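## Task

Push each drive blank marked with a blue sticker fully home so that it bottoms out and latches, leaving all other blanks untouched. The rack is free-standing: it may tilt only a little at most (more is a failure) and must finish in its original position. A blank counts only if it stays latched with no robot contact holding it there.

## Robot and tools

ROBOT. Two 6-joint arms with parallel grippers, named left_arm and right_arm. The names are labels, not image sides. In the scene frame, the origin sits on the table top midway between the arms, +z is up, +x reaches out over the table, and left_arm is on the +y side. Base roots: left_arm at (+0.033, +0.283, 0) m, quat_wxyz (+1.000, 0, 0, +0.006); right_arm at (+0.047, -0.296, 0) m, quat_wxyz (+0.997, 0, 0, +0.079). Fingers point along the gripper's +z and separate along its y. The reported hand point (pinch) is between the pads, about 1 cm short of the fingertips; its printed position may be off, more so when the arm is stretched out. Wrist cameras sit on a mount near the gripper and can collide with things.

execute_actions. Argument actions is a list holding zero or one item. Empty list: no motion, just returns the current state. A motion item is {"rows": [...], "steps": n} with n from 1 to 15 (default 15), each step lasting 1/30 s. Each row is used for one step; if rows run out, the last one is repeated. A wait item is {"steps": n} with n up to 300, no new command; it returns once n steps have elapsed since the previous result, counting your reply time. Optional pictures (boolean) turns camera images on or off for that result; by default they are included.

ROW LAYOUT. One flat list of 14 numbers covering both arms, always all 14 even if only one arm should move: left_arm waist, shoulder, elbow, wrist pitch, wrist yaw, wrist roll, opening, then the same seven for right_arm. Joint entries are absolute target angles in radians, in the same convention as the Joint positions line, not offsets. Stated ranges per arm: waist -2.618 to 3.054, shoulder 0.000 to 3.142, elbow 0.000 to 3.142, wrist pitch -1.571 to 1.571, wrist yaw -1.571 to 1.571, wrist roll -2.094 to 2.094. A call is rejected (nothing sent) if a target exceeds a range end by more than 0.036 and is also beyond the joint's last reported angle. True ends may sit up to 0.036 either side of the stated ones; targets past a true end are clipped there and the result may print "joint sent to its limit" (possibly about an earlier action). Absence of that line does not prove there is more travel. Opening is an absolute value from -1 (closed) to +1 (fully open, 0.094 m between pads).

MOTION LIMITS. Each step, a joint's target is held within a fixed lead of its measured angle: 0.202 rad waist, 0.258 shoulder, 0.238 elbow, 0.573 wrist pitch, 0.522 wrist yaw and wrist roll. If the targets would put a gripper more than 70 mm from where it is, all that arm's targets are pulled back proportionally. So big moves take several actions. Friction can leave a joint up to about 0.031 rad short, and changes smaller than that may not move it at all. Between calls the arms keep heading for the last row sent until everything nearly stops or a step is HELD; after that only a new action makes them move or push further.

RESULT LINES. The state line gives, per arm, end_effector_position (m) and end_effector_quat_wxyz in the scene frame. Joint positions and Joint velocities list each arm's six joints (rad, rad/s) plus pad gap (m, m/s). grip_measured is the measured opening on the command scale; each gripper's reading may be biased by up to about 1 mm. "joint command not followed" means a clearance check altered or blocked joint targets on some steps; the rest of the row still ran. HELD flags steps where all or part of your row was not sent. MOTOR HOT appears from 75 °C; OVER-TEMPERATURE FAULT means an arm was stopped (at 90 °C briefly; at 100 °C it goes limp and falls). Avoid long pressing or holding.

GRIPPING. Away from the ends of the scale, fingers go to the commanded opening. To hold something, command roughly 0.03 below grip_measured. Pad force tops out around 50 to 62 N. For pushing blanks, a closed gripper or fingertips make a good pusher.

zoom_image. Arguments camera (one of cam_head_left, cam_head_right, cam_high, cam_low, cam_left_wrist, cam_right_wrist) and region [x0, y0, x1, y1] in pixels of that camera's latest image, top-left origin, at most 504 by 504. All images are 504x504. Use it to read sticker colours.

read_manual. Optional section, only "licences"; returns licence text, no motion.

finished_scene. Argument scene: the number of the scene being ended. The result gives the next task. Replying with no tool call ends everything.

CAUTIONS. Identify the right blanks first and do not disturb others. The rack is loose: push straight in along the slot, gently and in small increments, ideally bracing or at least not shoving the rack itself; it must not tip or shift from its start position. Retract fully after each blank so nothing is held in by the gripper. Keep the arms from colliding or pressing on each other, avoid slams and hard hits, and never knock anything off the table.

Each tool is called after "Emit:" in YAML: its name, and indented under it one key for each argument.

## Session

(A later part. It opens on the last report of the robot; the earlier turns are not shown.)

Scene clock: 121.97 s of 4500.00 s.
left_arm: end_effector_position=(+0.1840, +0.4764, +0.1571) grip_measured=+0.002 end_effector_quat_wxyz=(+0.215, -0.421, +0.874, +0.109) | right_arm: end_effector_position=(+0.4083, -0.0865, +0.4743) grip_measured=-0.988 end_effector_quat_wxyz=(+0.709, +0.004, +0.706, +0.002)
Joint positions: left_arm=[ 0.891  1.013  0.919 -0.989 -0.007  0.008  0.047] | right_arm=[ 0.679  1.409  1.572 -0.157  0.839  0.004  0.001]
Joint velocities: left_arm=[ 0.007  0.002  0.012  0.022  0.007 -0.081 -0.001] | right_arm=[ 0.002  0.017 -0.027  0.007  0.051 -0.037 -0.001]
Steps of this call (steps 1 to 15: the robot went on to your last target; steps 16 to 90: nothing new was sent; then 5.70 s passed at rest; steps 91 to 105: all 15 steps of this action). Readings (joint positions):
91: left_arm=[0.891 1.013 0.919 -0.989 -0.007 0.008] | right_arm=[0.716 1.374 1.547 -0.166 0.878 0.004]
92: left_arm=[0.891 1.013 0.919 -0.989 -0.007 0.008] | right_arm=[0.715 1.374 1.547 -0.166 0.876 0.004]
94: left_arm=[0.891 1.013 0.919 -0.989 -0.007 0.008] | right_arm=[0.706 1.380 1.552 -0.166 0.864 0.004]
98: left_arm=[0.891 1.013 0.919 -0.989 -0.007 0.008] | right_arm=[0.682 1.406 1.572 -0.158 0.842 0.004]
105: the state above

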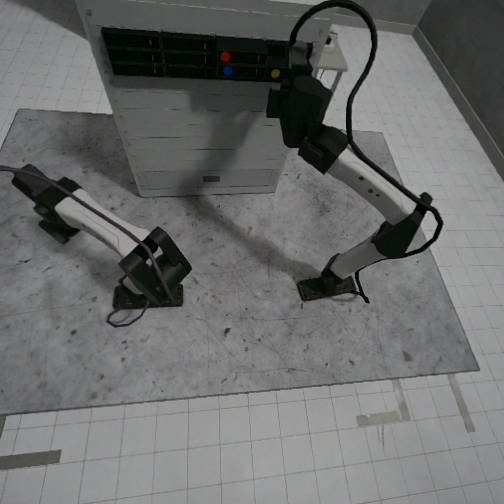

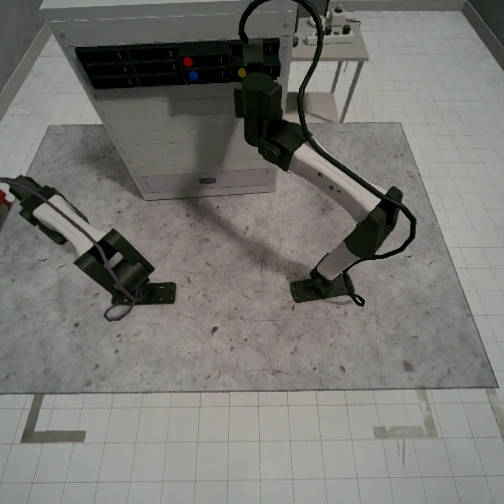

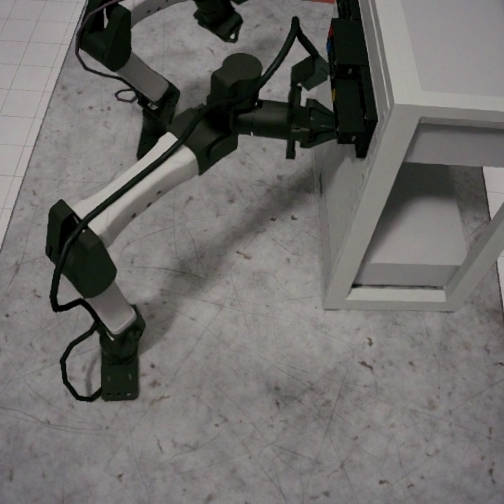

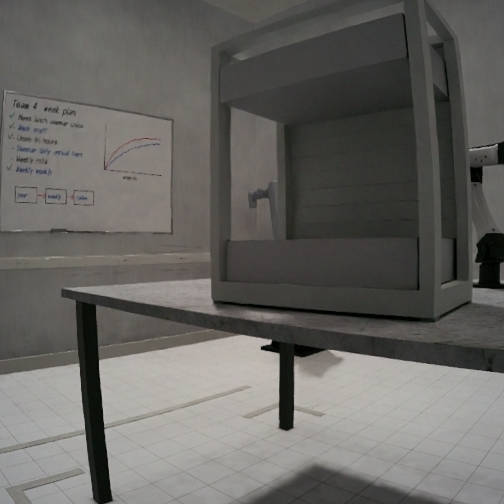

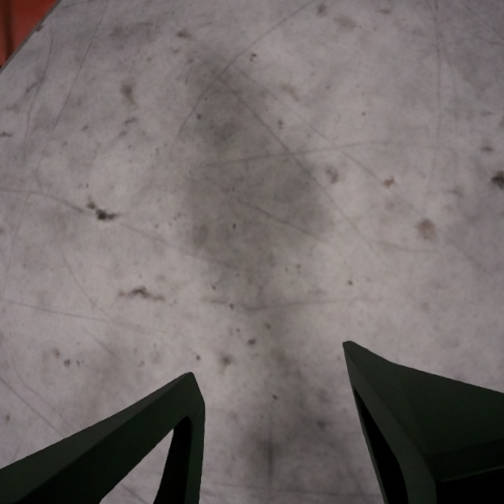

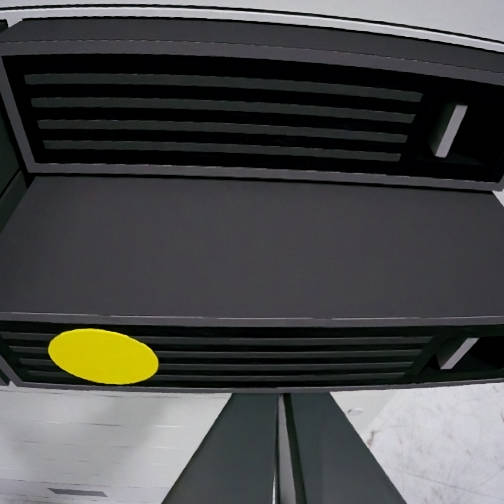

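Emit:
execute_actions:
  actions:
    - {"rows":[[0.9,1.0,0.9,-1.0,0,0,0,0.655,1.455,1.59,-0.15,0.81,0,-1],[0.9,1.0,0.9,-1.0,0,0,0,0.65,1.46,1.59,-0.15,0.80,0,-1],[0.9,1.0,0.9,-1.0,0,0,0,0.64,1.47,1.595,-0.14,0.79,0,-1],[0.9,1.0,0.9,-1.0,0,0,0,0.63,1.48,1.6,-0.13,0.78,0,-1]],"steps":15}

Emit:
zoom_image:
  camera: "cam_high"
  region: [270, 40, 410, 180]

Scene clock: 136.07 s of 4500.00 s.
left_arm: end_effector_position=(+0.1840, +0.4764, +0.1571) grip_measured=+0.002 end_effector_quat_wxyz=(+0.215, -0.421, +0.874, +0.109) | right_arm: end_effector_position=(+0.4094, -0.0865, +0.4741) grip_measured=-0.988 end_effector_quat_wxyz=(+0.708, +0.002, +0.706, +0.004)
Joint positions: left_arm=[ 0.891  1.013  0.919 -0.989 -0.007  0.008  0.047] | right_arm=[ 0.674  1.409  1.572 -0.158  0.829  0.004  0.001]
Joint velocities: left_arm=[-0.012 -0.012  0.002 -0.022  0.022  0.022  0.   ] | right_arm=[-0.002 -0.007 -0.002  0.037 -0.022 -0.051  0.001]
Steps of this call (steps 1 to 15: the robot went on to your last target; steps 16 to 90: nothing new was sent; then 10.60 s passed at rest; steps 91 to 105: all 15 steps of this action). Readings (joint positions):
91: left_arm=[0.891 1.013 0.919 -0.989 -0.007 0.008] | right_arm=[0.679 1.409 1.572 -0.156 0.838 0.004]
92: left_arm=[0.891 1.013 0.919 -0.989 -0.007 0.008] | right_arm=[0.677 1.409 1.572 -0.156 0.835 0.004]
94: left_arm=[0.891 1.013 0.919 -0.989 -0.007 0.008] | right_arm=[0.674 1.409 1.572 -0.157 0.830 0.004]
98: left_arm=[0.891 1.013 0.919 -0.989 -0.007 0.008] | right_arm=[0.674 1.409 1.572 -0.158 0.829 0.004]
105: the state above

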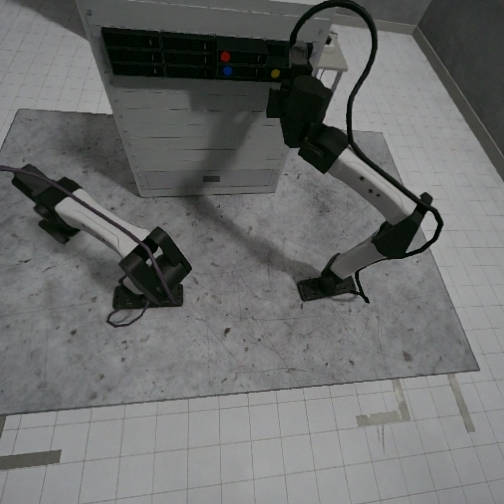

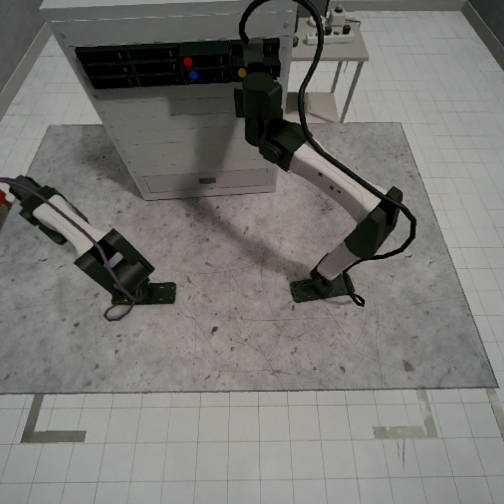

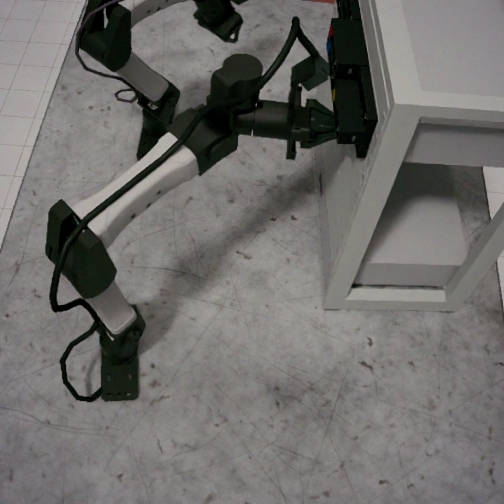

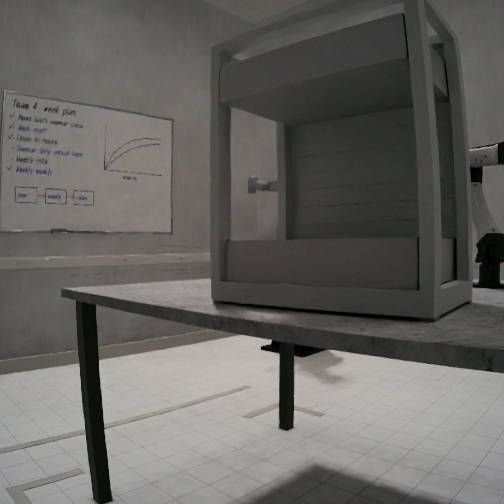

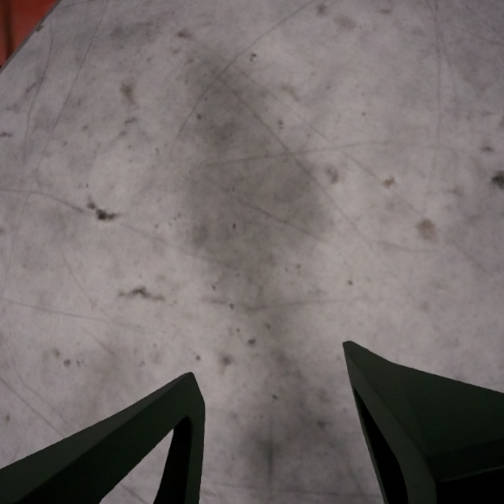

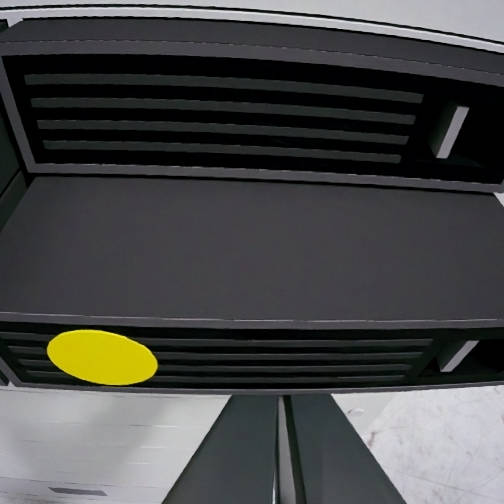

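Region (270, 40, 410, 180) of cam_high's 504x504 image, scaled by 3.600, with more detail than that image has.

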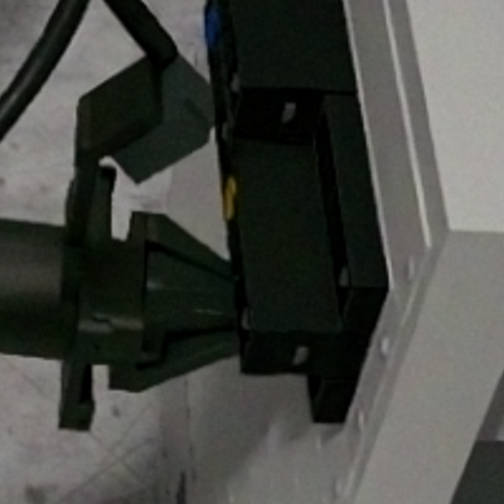

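Emit:
execute_actions:
  actions:
    - {"rows":[[0.9,1.0,0.9,-1.0,0,0,0,0.72,1.37,1.55,-0.166,0.88,0,-1],[0.9,1.0,0.9,-1.0,0,0,0,0.78,1.33,1.52,-0.17,0.94,0,-1],[0.9,1.0,0.9,-1.0,0,0,0,0.85,1.28,1.49,-0.18,1.0,0,-1],[0.9,1.0,0.9,-1.0,0,0,0,0.92,1.22,1.47,-0.2,1.08,0,-1]],"steps":15}

Scene clock: 142.10 s of 4500.00 s.
left_arm: end_effector_position=(+0.1840, +0.4764, +0.1571) grip_measured=+0.002 end_effector_quat_wxyz=(+0.215, -0.421, +0.874, +0.109) | right_arm: end_effector_position=(+0.3230, -0.0947, +0.4950) grip_measured=-0.988 end_effector_quat_wxyz=(+0.719, +0.014, +0.694, +0.033)
Joint positions: left_arm=[ 0.891  1.013  0.919 -0.989 -0.007  0.008  0.047] | right_arm=[ 0.926  1.219  1.485 -0.195  1.057  0.003  0.001]
Joint velocities: left_arm=[ 0.002  0.007 -0.007 -0.081 -0.095 -0.007 -0.001] | right_arm=[ 0.007 -0.002  0.002  0.007  0.051 -0.037  0.001]
Steps of this call (steps 1 to 15: the robot went on to your last target; steps 16 to 90: nothing new was sent; then 2.53 s passed at rest; steps 91 to 105: all 15 steps of this action). Readings (joint positions):
91: left_arm=[0.891 1.013 0.919 -0.989 -0.007 0.008] | right_arm=[0.682 1.404 1.572 -0.160 0.836 0.004]
92: left_arm=[0.891 1.013 0.919 -0.989 -0.007 0.008] | right_arm=[0.699 1.399 1.566 -0.160 0.854 0.004]
94: left_arm=[0.891 1.013 0.919 -0.989 -0.007 0.008] | right_arm=[0.788 1.352 1.522 -0.169 0.916 0.004]
98: left_arm=[0.891 1.013 0.919 -0.989 -0.007 0.008] | right_arm=[0.927 1.252 1.485 -0.195 0.995 0.003]
105: the state above

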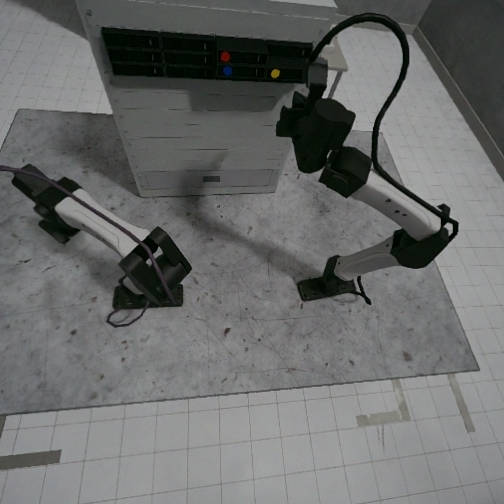

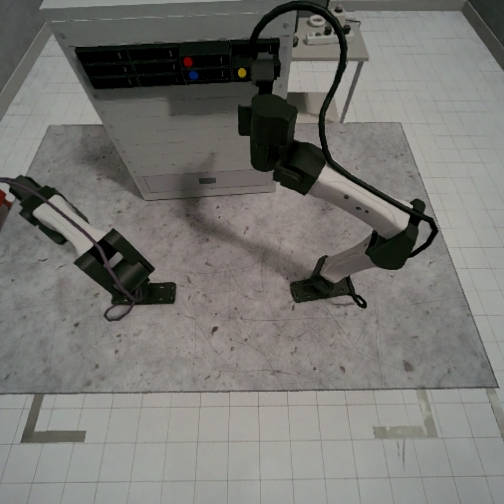

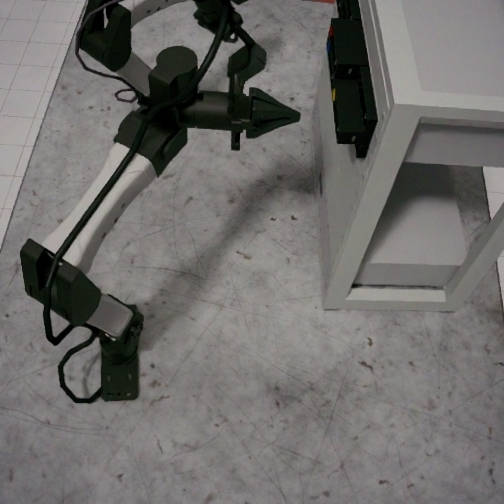

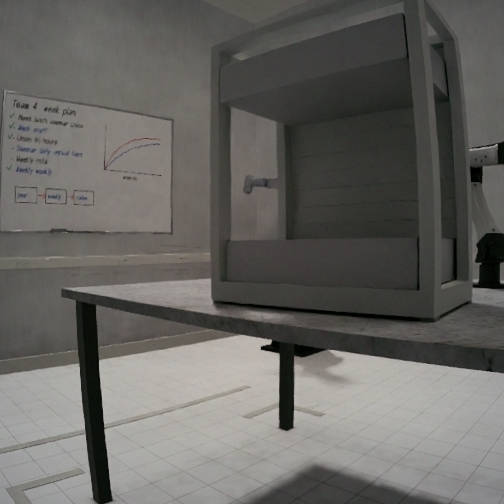

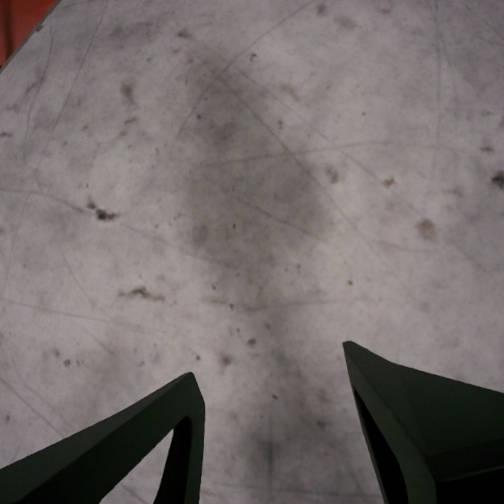

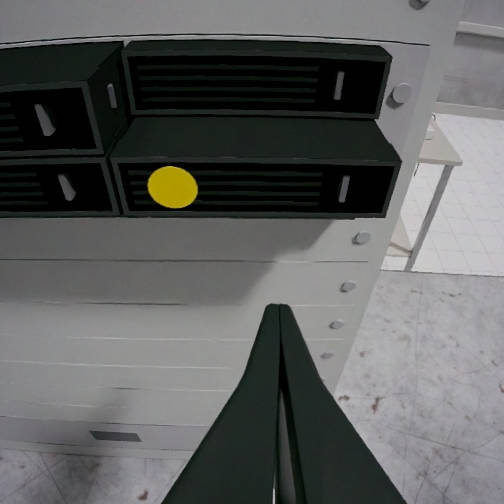

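Emit:
zoom_image:
  camera: "cam_high"
  region: [300, 60, 410, 180]

Region (300, 60, 410, 180) of cam_high's 504x504 image, scaled by 4.200, with more detail than that image has; it fills the left 462 columns of this view, and the rest is white.

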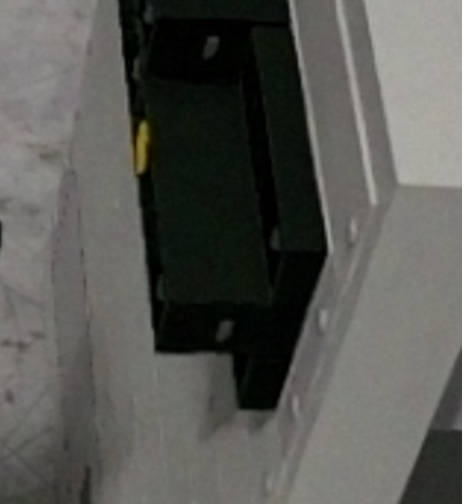

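Emit:
execute_actions:
  actions:
    - {"rows":[[0.6,1.0,1.4,-0.4,-0.5,0,-1,0.3,1.0,1.2,-0.2,0.8,0,-1]],"steps":15}
  pictures: false

Emit:
execute_actions:
  actions:
    - {"rows":[[-1.099,1.0,1.4,-0.4,-1.087,0,-1,-0.5,1.0,1.0,-0.2,0,0,-1]],"steps":15}
  pictures: false

Emit:
execute_actions:
  actions:
    - {"steps":20}
  pictures: false

Emit:
execute_actions:
  actions:
    - {"rows":[[-1.099,1.2,1.6,-0.38,-1.087,0,-1,-0.5,1.0,1.0,-0.2,0,0,-1],[-1.099,1.2,1.6,-0.38,-1.087,0,-1,-0.5,1.0,1.0,-0.2,0,0,-1],[-1.099,1.2,1.6,-0.38,-1.087,0,-1,-0.5,1.0,1.0,-0.2,0,0,-1],[-1.099,1.45,1.8,-0.35,-1.087,0,-1,-0.5,1.0,1.0,-0.2,0,0,-1]],"steps":15}

Scene clock: 157.97 s of 4500.00 s.
left_arm: end_effector_position=(+0.2493, +0.5249, +0.4560) grip_measured=-0.996 end_effector_quat_wxyz=(+0.573, -0.352, +0.653, +0.348) | right_arm: end_effector_position=(+0.3731, -0.2748, +0.4424) grip_measured=-0.988 end_effector_quat_wxyz=(+0.692, +0.125, +0.699, -0.130)
Joint positions: left_arm=[ 0.615  1.011  1.38  -0.48  -0.411  0.008  0.   ] | right_arm=[ 0.304  1.023  1.217 -0.209  0.824  0.002  0.001]
Joint velocities: left_arm=[-0.115 -0.125  0.51   0.974 -0.549 -0.095 -0.001] | right_arm=[ 0.002  0.002 -0.012  0.007 -0.081  0.007 -0.   ]
Steps of this call (steps 1 to 30: the robot went on to your last target; steps 31 to 90: nothing new was sent; then 12.37 s passed at rest; steps 91 to 105: all 15 steps of this action). Readings (joint positions):
91: left_arm=[0.878 1.013 0.927 -0.976 -0.038 0.008] | right_arm=[0.897 1.194 1.447 -0.174 1.017 0.003]
92: left_arm=[0.851 1.013 0.944 -0.944 -0.075 0.008] | right_arm=[0.834 1.141 1.367 -0.172 0.963 0.002]
94: left_arm=[0.796 1.013 1.002 -0.865 -0.140 0.008] | right_arm=[0.682 1.052 1.248 -0.199 0.909 0.002]
98: left_arm=[0.698 1.013 1.141 -0.719 -0.246 0.008] | right_arm=[0.390 1.023 1.217 -0.210 0.854 0.002]
105: the state above

Scene clock: 158.47 s of 4500.00 s.
left_arm: end_effector_position=(+0.3135, +0.3183, +0.4853) grip_measured=-0.996 end_effector_quat_wxyz=(+0.672, -0.213, +0.675, +0.219) | right_arm: end_effector_position=(+0.3863, -0.4283, +0.3418) grip_measured=-0.988 end_effector_quat_wxyz=(+0.613, +0.152, +0.765, -0.129)
Joint positions: left_arm=[-0.445  1.002  1.399 -0.401 -1.053  0.006  0.   ] | right_arm=[-0.499  1.008  1.    -0.211  0.061  0.002  0.001]
Joint velocities: left_arm=[-2.088 -0.002 -0.022 -0.007 -0.198 -0.037 -0.001] | right_arm=[-0.007  0.002 -0.012 -0.007 -0.315 -0.066  0.001]
Steps of this call (steps 1 to 15: all 15 steps of this action). Readings (joint positions):
1: left_arm=[0.577 1.008 1.392 -0.451 -0.500 0.007] | right_arm=[0.277 1.017 1.195 -0.189 0.755 0.002]
2: left_arm=[0.505 1.004 1.398 -0.431 -0.603 0.006] | right_arm=[0.219 1.005 1.153 -0.173 0.666 0.002]
4: left_arm=[0.359 1.002 1.399 -0.409 -0.775 0.006] | right_arm=[0.077 0.998 1.070 -0.177 0.470 0.002]
8: left_arm=[0.067 1.002 1.399 -0.404 -0.957 0.006] | right_arm=[-0.213 1.008 1.000 -0.220 0.191 0.002]
15: the state above

Scene clock: 159.13 s of 4500.00 s.
left_arm: end_effector_position=(+0.2787, +0.1479, +0.4857) grip_measured=-0.996 end_effector_quat_wxyz=(+0.707, +0.001, +0.707, +0.004) | right_arm: end_effector_position=(+0.3896, -0.4202, +0.3420) grip_measured=-0.988 end_effector_quat_wxyz=(+0.617, +0.136, +0.768, -0.110)
Joint positions: left_arm=[-1.088  1.002  1.399 -0.399 -1.079  0.006  0.   ] | right_arm=[-0.499  1.008  1.    -0.21   0.01   0.002  0.001]
Joint velocities: left_arm=[-0.007  0.012 -0.002  0.051  0.007  0.066  0.001] | right_arm=[ 0.007  0.007 -0.007  0.022 -0.007 -0.051 -0.001]
Steps of this call (steps 1 to 20: the robot went on to your last target). Readings (joint positions):
1: left_arm=[-0.518 1.002 1.399 -0.401 -1.058 0.006] | right_arm=[-0.499 1.008 1.000 -0.211 0.050 0.002]
2: left_arm=[-0.592 1.002 1.399 -0.401 -1.061 0.006] | right_arm=[-0.499 1.008 1.000 -0.211 0.042 0.002]
4: left_arm=[-0.739 1.002 1.399 -0.401 -1.068 0.006] | right_arm=[-0.499 1.008 1.000 -0.210 0.030 0.002]
8: left_arm=[-1.021 1.002 1.399 -0.401 -1.073 0.006] | right_arm=[-0.499 1.008 1.000 -0.210 0.018 0.002]
20: the state above

Scene clock: 159.63 s of 4500.00 s.
left_arm: end_effector_position=(+0.3387, +0.0377, +0.5053) grip_measured=-0.996 end_effector_quat_wxyz=(+0.702, +0.009, +0.712, +0.015) | right_arm: end_effector_position=(+0.3896, -0.4202, +0.3421) grip_measured=-0.988 end_effector_quat_wxyz=(+0.617, +0.136, +0.768, -0.110)
Joint positions: left_arm=[-1.088  1.469  1.789 -0.352 -1.084  0.005  0.   ] | right_arm=[-0.499  1.008  1.    -0.21   0.01   0.002  0.001]
Joint velocities: left_arm=[ 0.002 -0.115 -0.017  0.11   0.037 -0.066  0.   ] | right_arm=[-0.007  0.002  0.012  0.007 -0.037  0.037  0.001]
Steps of this call (steps 1 to 15: all 15 steps of this action). Readings (joint positions):
1: left_arm=[-1.088 1.024 1.433 -0.421 -1.084 0.006] | right_arm=[-0.499 1.008 1.000 -0.210 0.010 0.002]
2: left_arm=[-1.088 1.072 1.499 -0.415 -1.087 0.006] | right_arm=[-0.499 1.008 1.000 -0.210 0.010 0.002]
4: left_arm=[-1.088 1.170 1.614 -0.395 -1.090 0.005] | right_arm=[-0.499 1.008 1.000 -0.210 0.010 0.002]
8: left_arm=[-1.088 1.385 1.789 -0.330 -1.090 0.005] | right_arm=[-0.499 1.008 1.000 -0.210 0.010 0.002]
15: the state above

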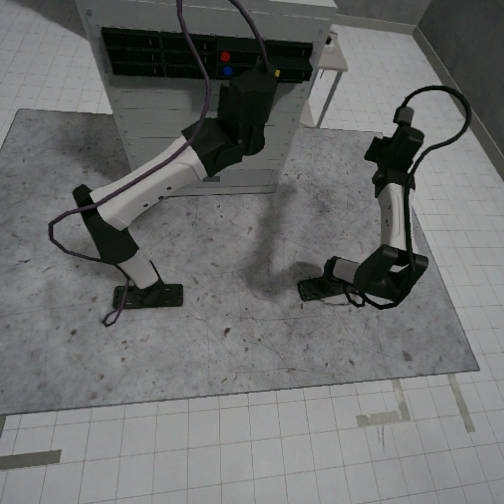

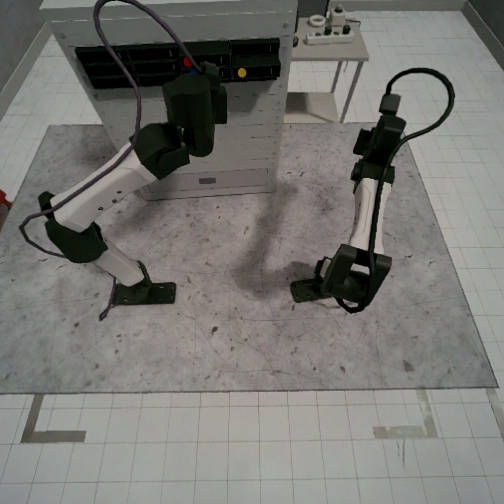

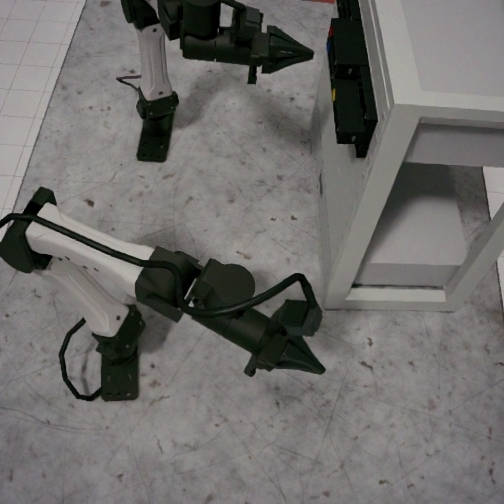

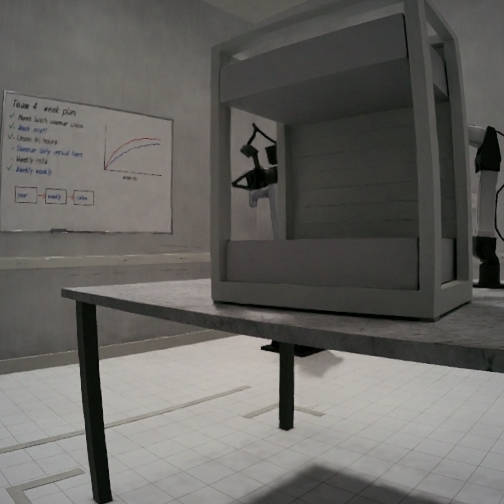

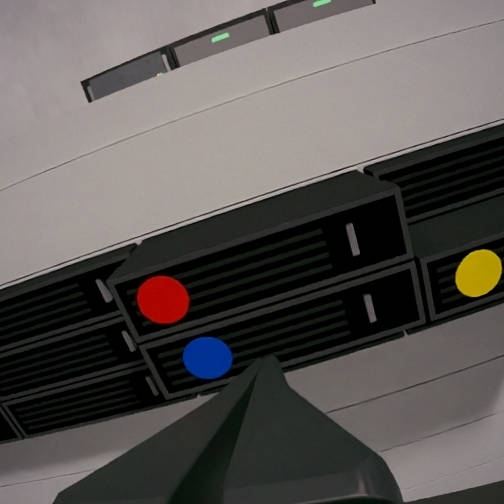

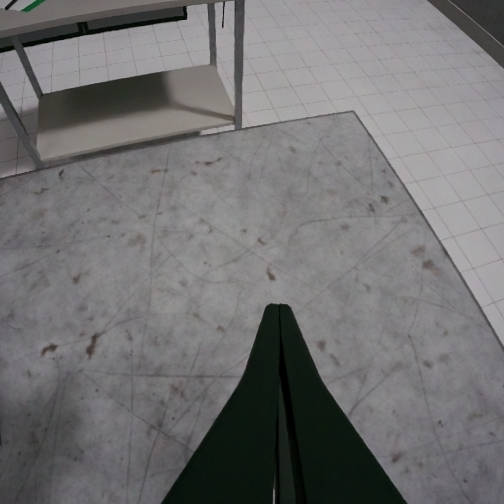

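Emit:
execute_actions:
  actions:
    - {"rows":[[-1.07,1.47,1.81,-0.34,-1.05,0,-1,-0.5,1.0,1.0,-0.2,0,0,-1],[-1.04,1.47,1.82,-0.33,-1.02,0,-1,-0.5,1.0,1.0,-0.2,0,0,-1],[-1.01,1.48,1.82,-0.32,-0.99,0,-1,-0.5,1.0,1.0,-0.2,0,0,-1],[-0.98,1.49,1.82,-0.317,-0.965,0,-1,-0.5,1.0,1.0,-0.2,0,0,-1]],"steps":15}

Scene clock: 167.67 s of 4500.00 s.
left_arm: end_effector_position=(+0.3605, +0.0566, +0.5197) grip_measured=-0.996 end_effector_quat_wxyz=(+0.712, -0.008, +0.702, -0.004) | right_arm: end_effector_position=(+0.3896, -0.4202, +0.3421) grip_measured=-0.988 end_effector_quat_wxyz=(+0.617, +0.136, +0.768, -0.110)
Joint positions: left_arm=[-0.985  1.462  1.807 -0.317 -0.979  0.005  0.   ] | right_arm=[-0.499  1.008  1.    -0.21   0.01   0.002  0.001]
Joint velocities: left_arm=[ 0.012  0.002 -0.002  0.037 -0.037 -0.037 -0.001] | right_arm=[-0.022  0.007 -0.017 -0.022  0.022  0.081  0.   ]
Steps of this call (steps 1 to 15: the robot went on to your last target; steps 16 to 90: nothing new was sent; then 4.53 s passed at rest; steps 91 to 105: all 15 steps of this action). Readings (joint positions):
91: left_arm=[-1.087 1.462 1.789 -0.347 -1.080 0.005] | right_arm=[-0.499 1.008 1.000 -0.210 0.010 0.002]
92: left_arm=[-1.081 1.462 1.792 -0.346 -1.070 0.005] | right_arm=[-0.499 1.008 1.000 -0.210 0.010 0.002]
94: left_arm=[-1.045 1.462 1.798 -0.339 -1.037 0.005] | right_arm=[-0.499 1.008 1.000 -0.210 0.010 0.002]
98: left_arm=[-0.985 1.462 1.807 -0.322 -1.003 0.005] | right_arm=[-0.499 1.008 1.000 -0.210 0.010 0.002]
105: the state above

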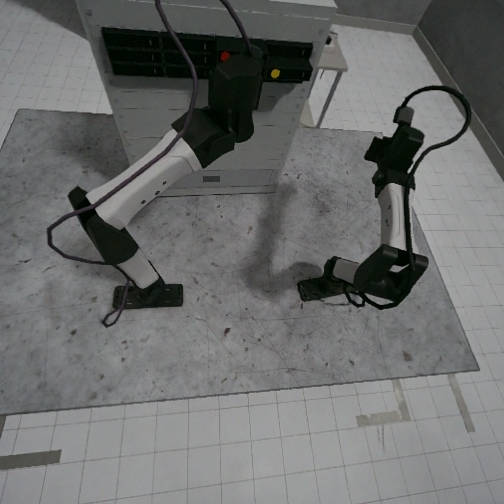

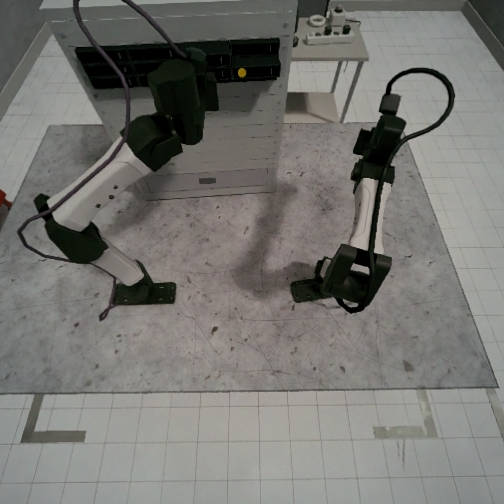

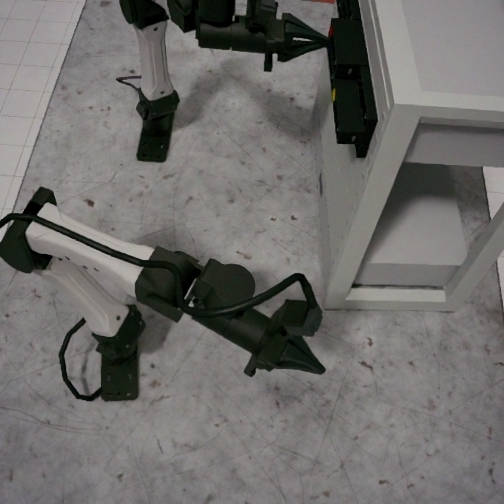

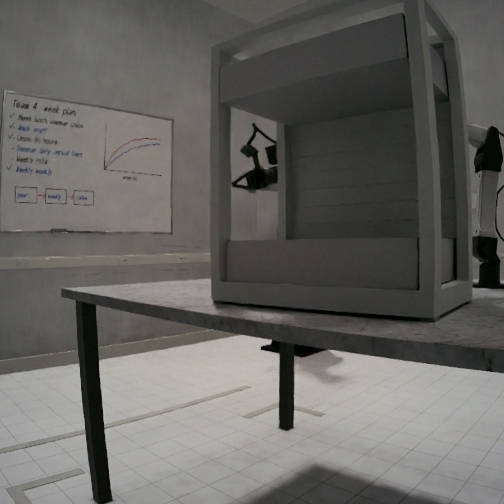

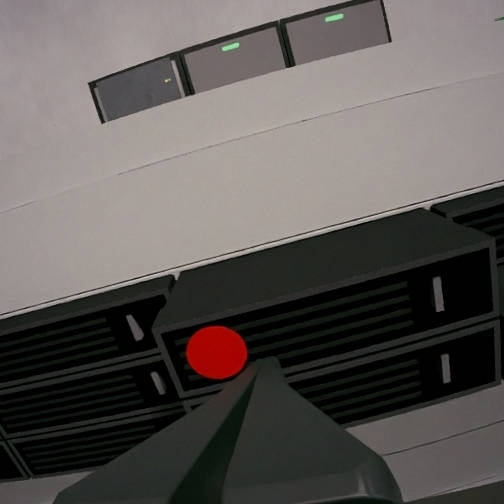

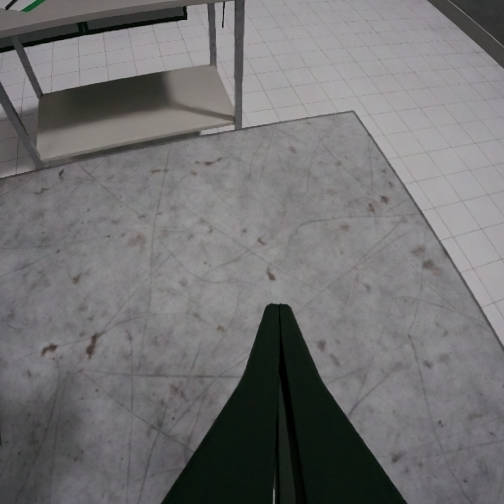

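Emit:
execute_actions:
  actions:
    - {"rows":[[-1.03,1.44,1.695,-0.26,-1.01,0,-1,-0.5,1.0,1.0,-0.2,0,0,-1]],"steps":15}

Scene clock: 174.43 s of 4500.00 s.
left_arm: end_effector_position=(+0.3550, +0.0444, +0.4996) grip_measured=-0.996 end_effector_quat_wxyz=(+0.708, +0.002, +0.706, -0.003) | right_arm: end_effector_position=(+0.3896, -0.4202, +0.3421) grip_measured=-0.988 end_effector_quat_wxyz=(+0.617, +0.136, +0.768, -0.110)
Joint positions: left_arm=[-1.021  1.444  1.713 -0.262 -1.002  0.005  0.   ] | right_arm=[-0.499  1.008  1.    -0.21   0.01   0.002  0.001]
Joint velocities: left_arm=[ 0.007  0.022 -0.007 -0.037 -0.022 -0.022 -0.001] | right_arm=[ 0.002  0.007  0.002  0.007 -0.051  0.022 -0.001]
Steps of this call (steps 1 to 15: the robot went on to your last target; steps 16 to 90: nothing new was sent; then 3.27 s passed at rest; steps 91 to 105: all 15 steps of this action). Readings (joint positions):
91: left_arm=[-0.990 1.458 1.791 -0.299 -0.978 0.005] | right_arm=[-0.499 1.008 1.000 -0.210 0.010 0.002]
92: left_arm=[-0.999 1.449 1.765 -0.286 -0.984 0.005] | right_arm=[-0.499 1.008 1.000 -0.210 0.010 0.002]
94: left_arm=[-1.016 1.444 1.733 -0.278 -0.991 0.005] | right_arm=[-0.499 1.008 1.000 -0.210 0.010 0.002]
98: left_arm=[-1.021 1.444 1.713 -0.276 -0.996 0.005] | right_arm=[-0.499 1.008 1.000 -0.210 0.010 0.002]
105: the state above

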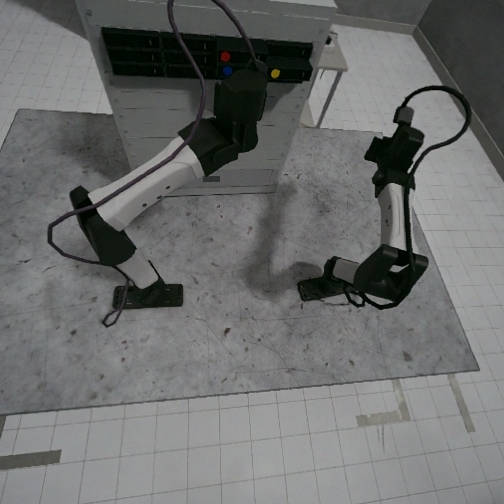

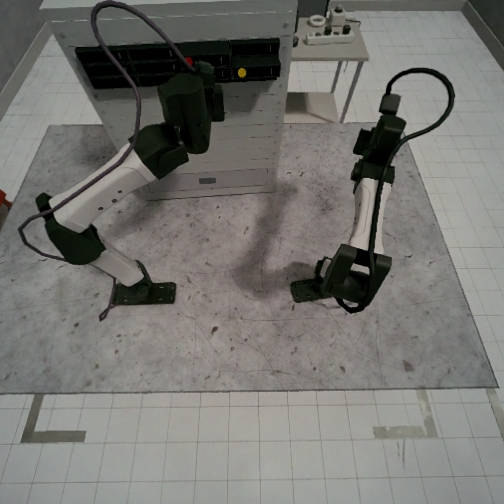

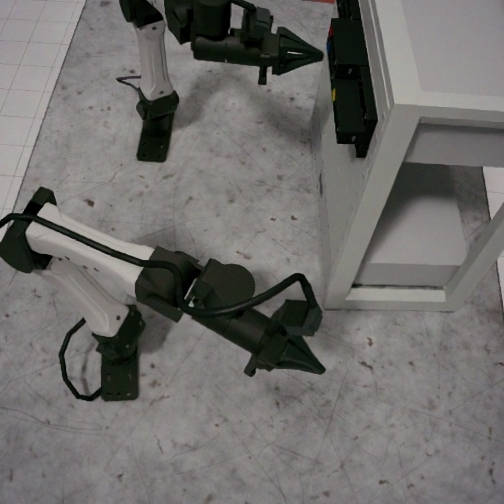

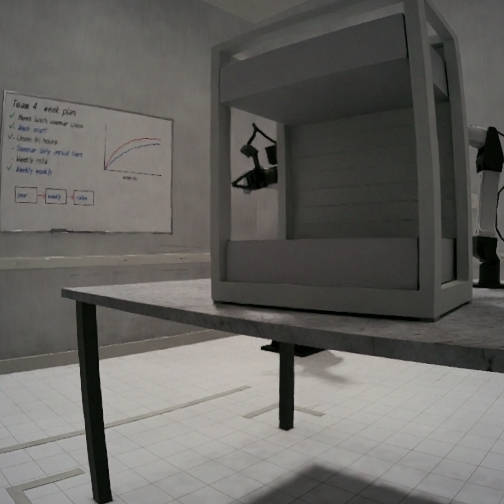

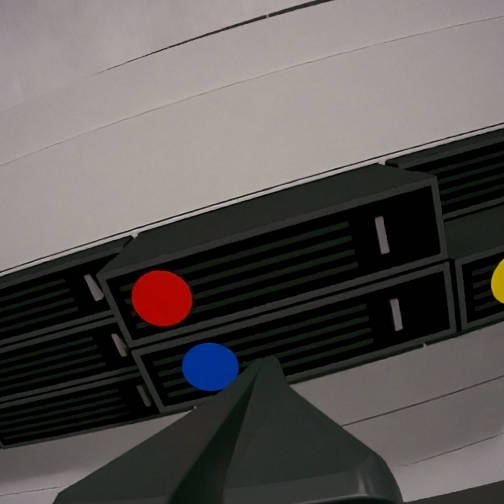

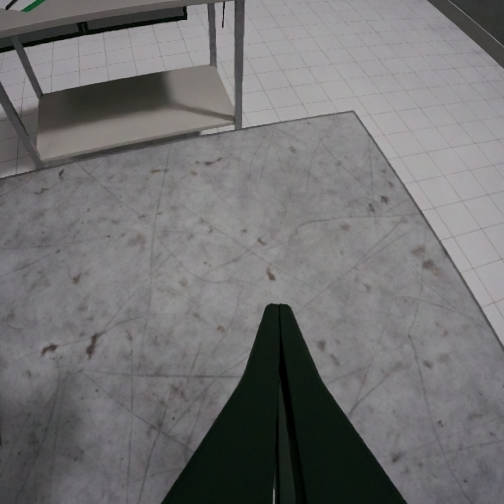

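Emit:
execute_actions:
  actions:
    - {"rows":[[-1.0,1.46,1.70,-0.26,-0.98,0,-1,-0.5,1.0,1.0,-0.2,0,0,-1],[-0.99,1.47,1.70,-0.25,-0.97,0,-1,-0.5,1.0,1.0,-0.2,0,0,-1],[-0.98,1.48,1.70,-0.245,-0.955,0,-1,-0.5,1.0,1.0,-0.2,0,0,-1],[-0.965,1.49,1.70,-0.24,-0.945,0,-1,-0.5,1.0,1.0,-0.2,0,0,-1]],"steps":15}

Scene clock: 179.53 s of 4500.00 s.
left_arm: end_effector_position=(+0.3668, +0.0475, +0.4995) grip_measured=-0.997 end_effector_quat_wxyz=(+0.711, -0.002, +0.703, -0.005) | right_arm: end_effector_position=(+0.3896, -0.4202, +0.3421) grip_measured=-0.988 end_effector_quat_wxyz=(+0.617, +0.136, +0.768, -0.110)
Joint positions: left_arm=[-0.981  1.455  1.713 -0.24  -0.964  0.005  0.   ] | right_arm=[-0.499  1.008  1.    -0.21   0.01   0.002  0.001]
Joint velocities: left_arm=[-0.017 -0.007 -0.002 -0.081  0.095 -0.037 -0.001] | right_arm=[ 0.007 -0.007 -0.007  0.051  0.022 -0.007 -0.001]
Steps of this call (steps 1 to 15: the robot went on to your last target; steps 16 to 90: nothing new was sent; then 1.60 s passed at rest; steps 91 to 105: all 15 steps of this action). Readings (joint positions):
91: left_arm=[-1.020 1.444 1.713 -0.260 -1.000 0.005] | right_arm=[-0.499 1.008 1.000 -0.210 0.010 0.002]
92: left_arm=[-1.016 1.444 1.713 -0.258 -0.995 0.005] | right_arm=[-0.499 1.008 1.000 -0.210 0.010 0.002]
94: left_arm=[-1.000 1.447 1.713 -0.251 -0.982 0.005] | right_arm=[-0.499 1.008 1.000 -0.210 0.010 0.002]
98: left_arm=[-0.981 1.455 1.713 -0.240 -0.970 0.005] | right_arm=[-0.499 1.008 1.000 -0.210 0.010 0.002]
105: the state above

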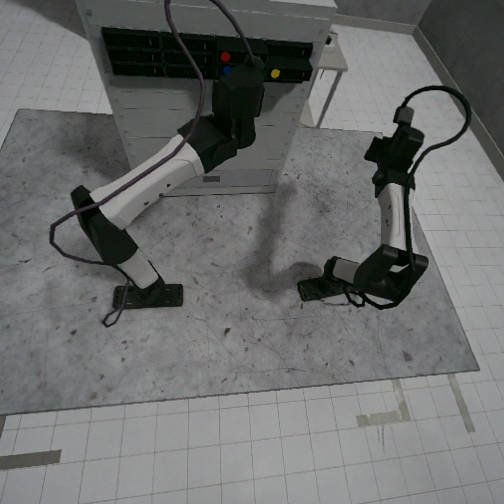

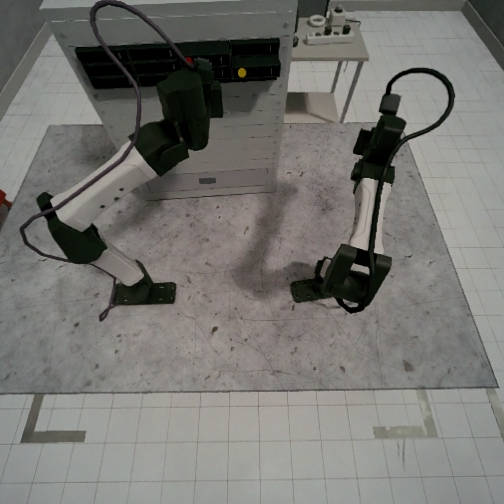

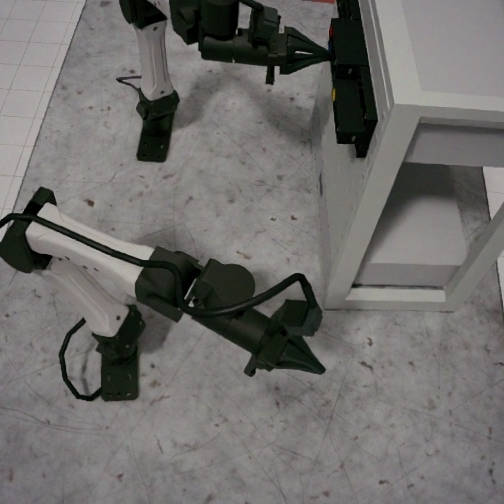

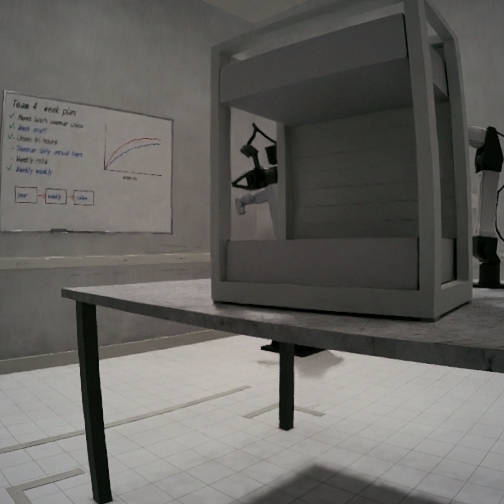

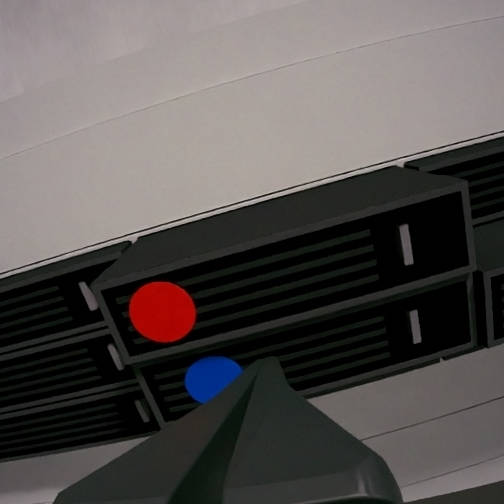

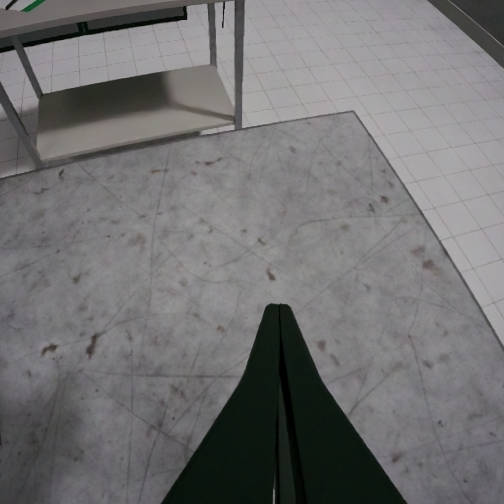

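Emit:
execute_actions:
  actions:
    - {"rows":[[-0.985,1.46,1.65,-0.195,-0.96,0,-1,-0.5,1.0,1.0,-0.2,0,0,-1]],"steps":12}

Scene clock: 183.50 s of 4500.00 s.
left_arm: end_effector_position=(+0.3681, +0.0436, +0.4951) grip_measured=-0.997 end_effector_quat_wxyz=(+0.714, -0.005, +0.700, -0.012) | right_arm: end_effector_position=(+0.3896, -0.4202, +0.3421) grip_measured=-0.988 end_effector_quat_wxyz=(+0.617, +0.136, +0.768, -0.110)
Joint positions: left_arm=[-0.983  1.453  1.679 -0.191 -0.96   0.005  0.   ] | right_arm=[-0.499  1.008  1.    -0.21   0.01   0.002  0.001]
Joint velocities: left_arm=[ 0.002 -0.002 -0.017 -0.037 -0.037 -0.007 -0.001] | right_arm=[-0.022 -0.012  0.017  0.007 -0.022 -0.022 -0.   ]
Steps of this call (steps 1 to 15: the robot went on to your last target; steps 16 to 90: nothing new was sent; then 0.57 s passed at rest; steps 91 to 102: all 12 steps of this action). Readings (joint positions):
91: left_arm=[-0.981 1.455 1.707 -0.229 -0.957 0.005] | right_arm=[-0.499 1.008 1.000 -0.210 0.010 0.002]
92: left_arm=[-0.982 1.453 1.698 -0.217 -0.958 0.005] | right_arm=[-0.499 1.008 1.000 -0.210 0.010 0.002]
94: left_arm=[-0.982 1.453 1.686 -0.203 -0.958 0.005] | right_arm=[-0.499 1.008 1.000 -0.210 0.010 0.002]
98: left_arm=[-0.983 1.453 1.680 -0.193 -0.960 0.005] | right_arm=[-0.499 1.008 1.000 -0.210 0.010 0.002]
102: the state above

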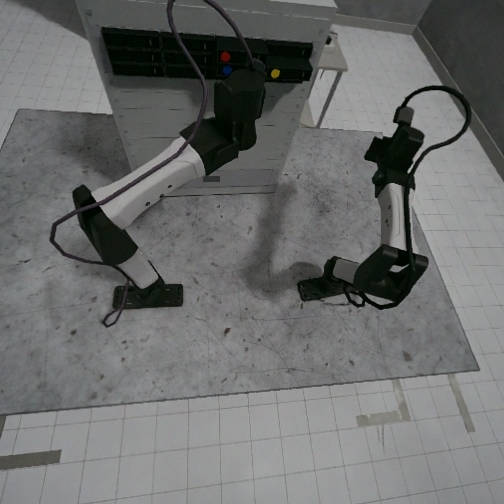

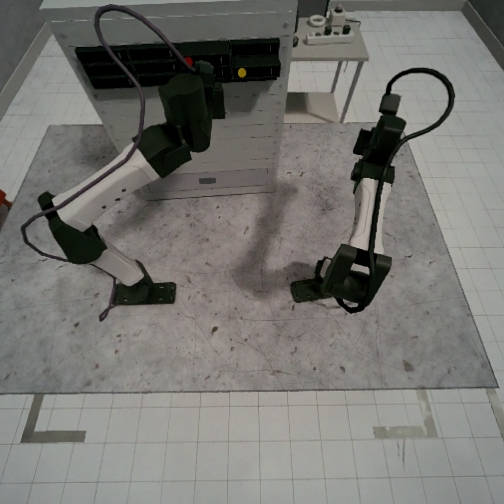

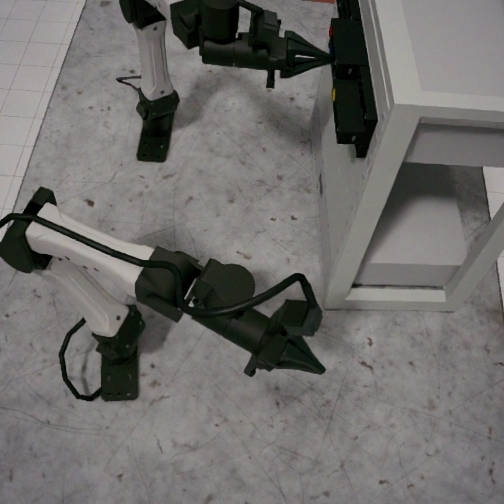

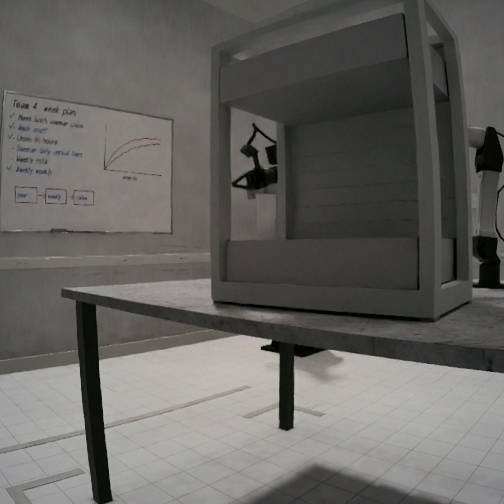

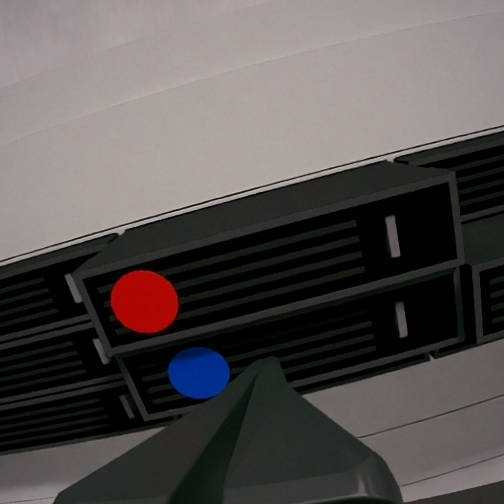

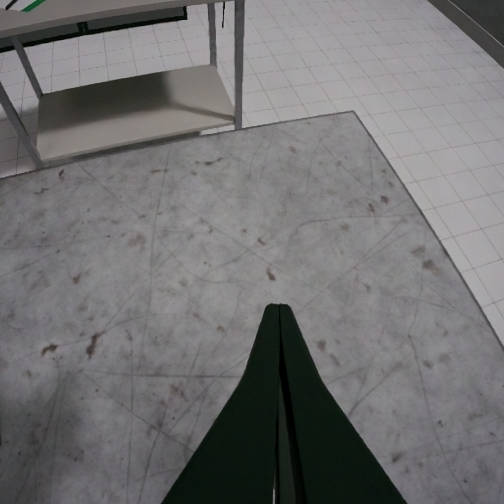

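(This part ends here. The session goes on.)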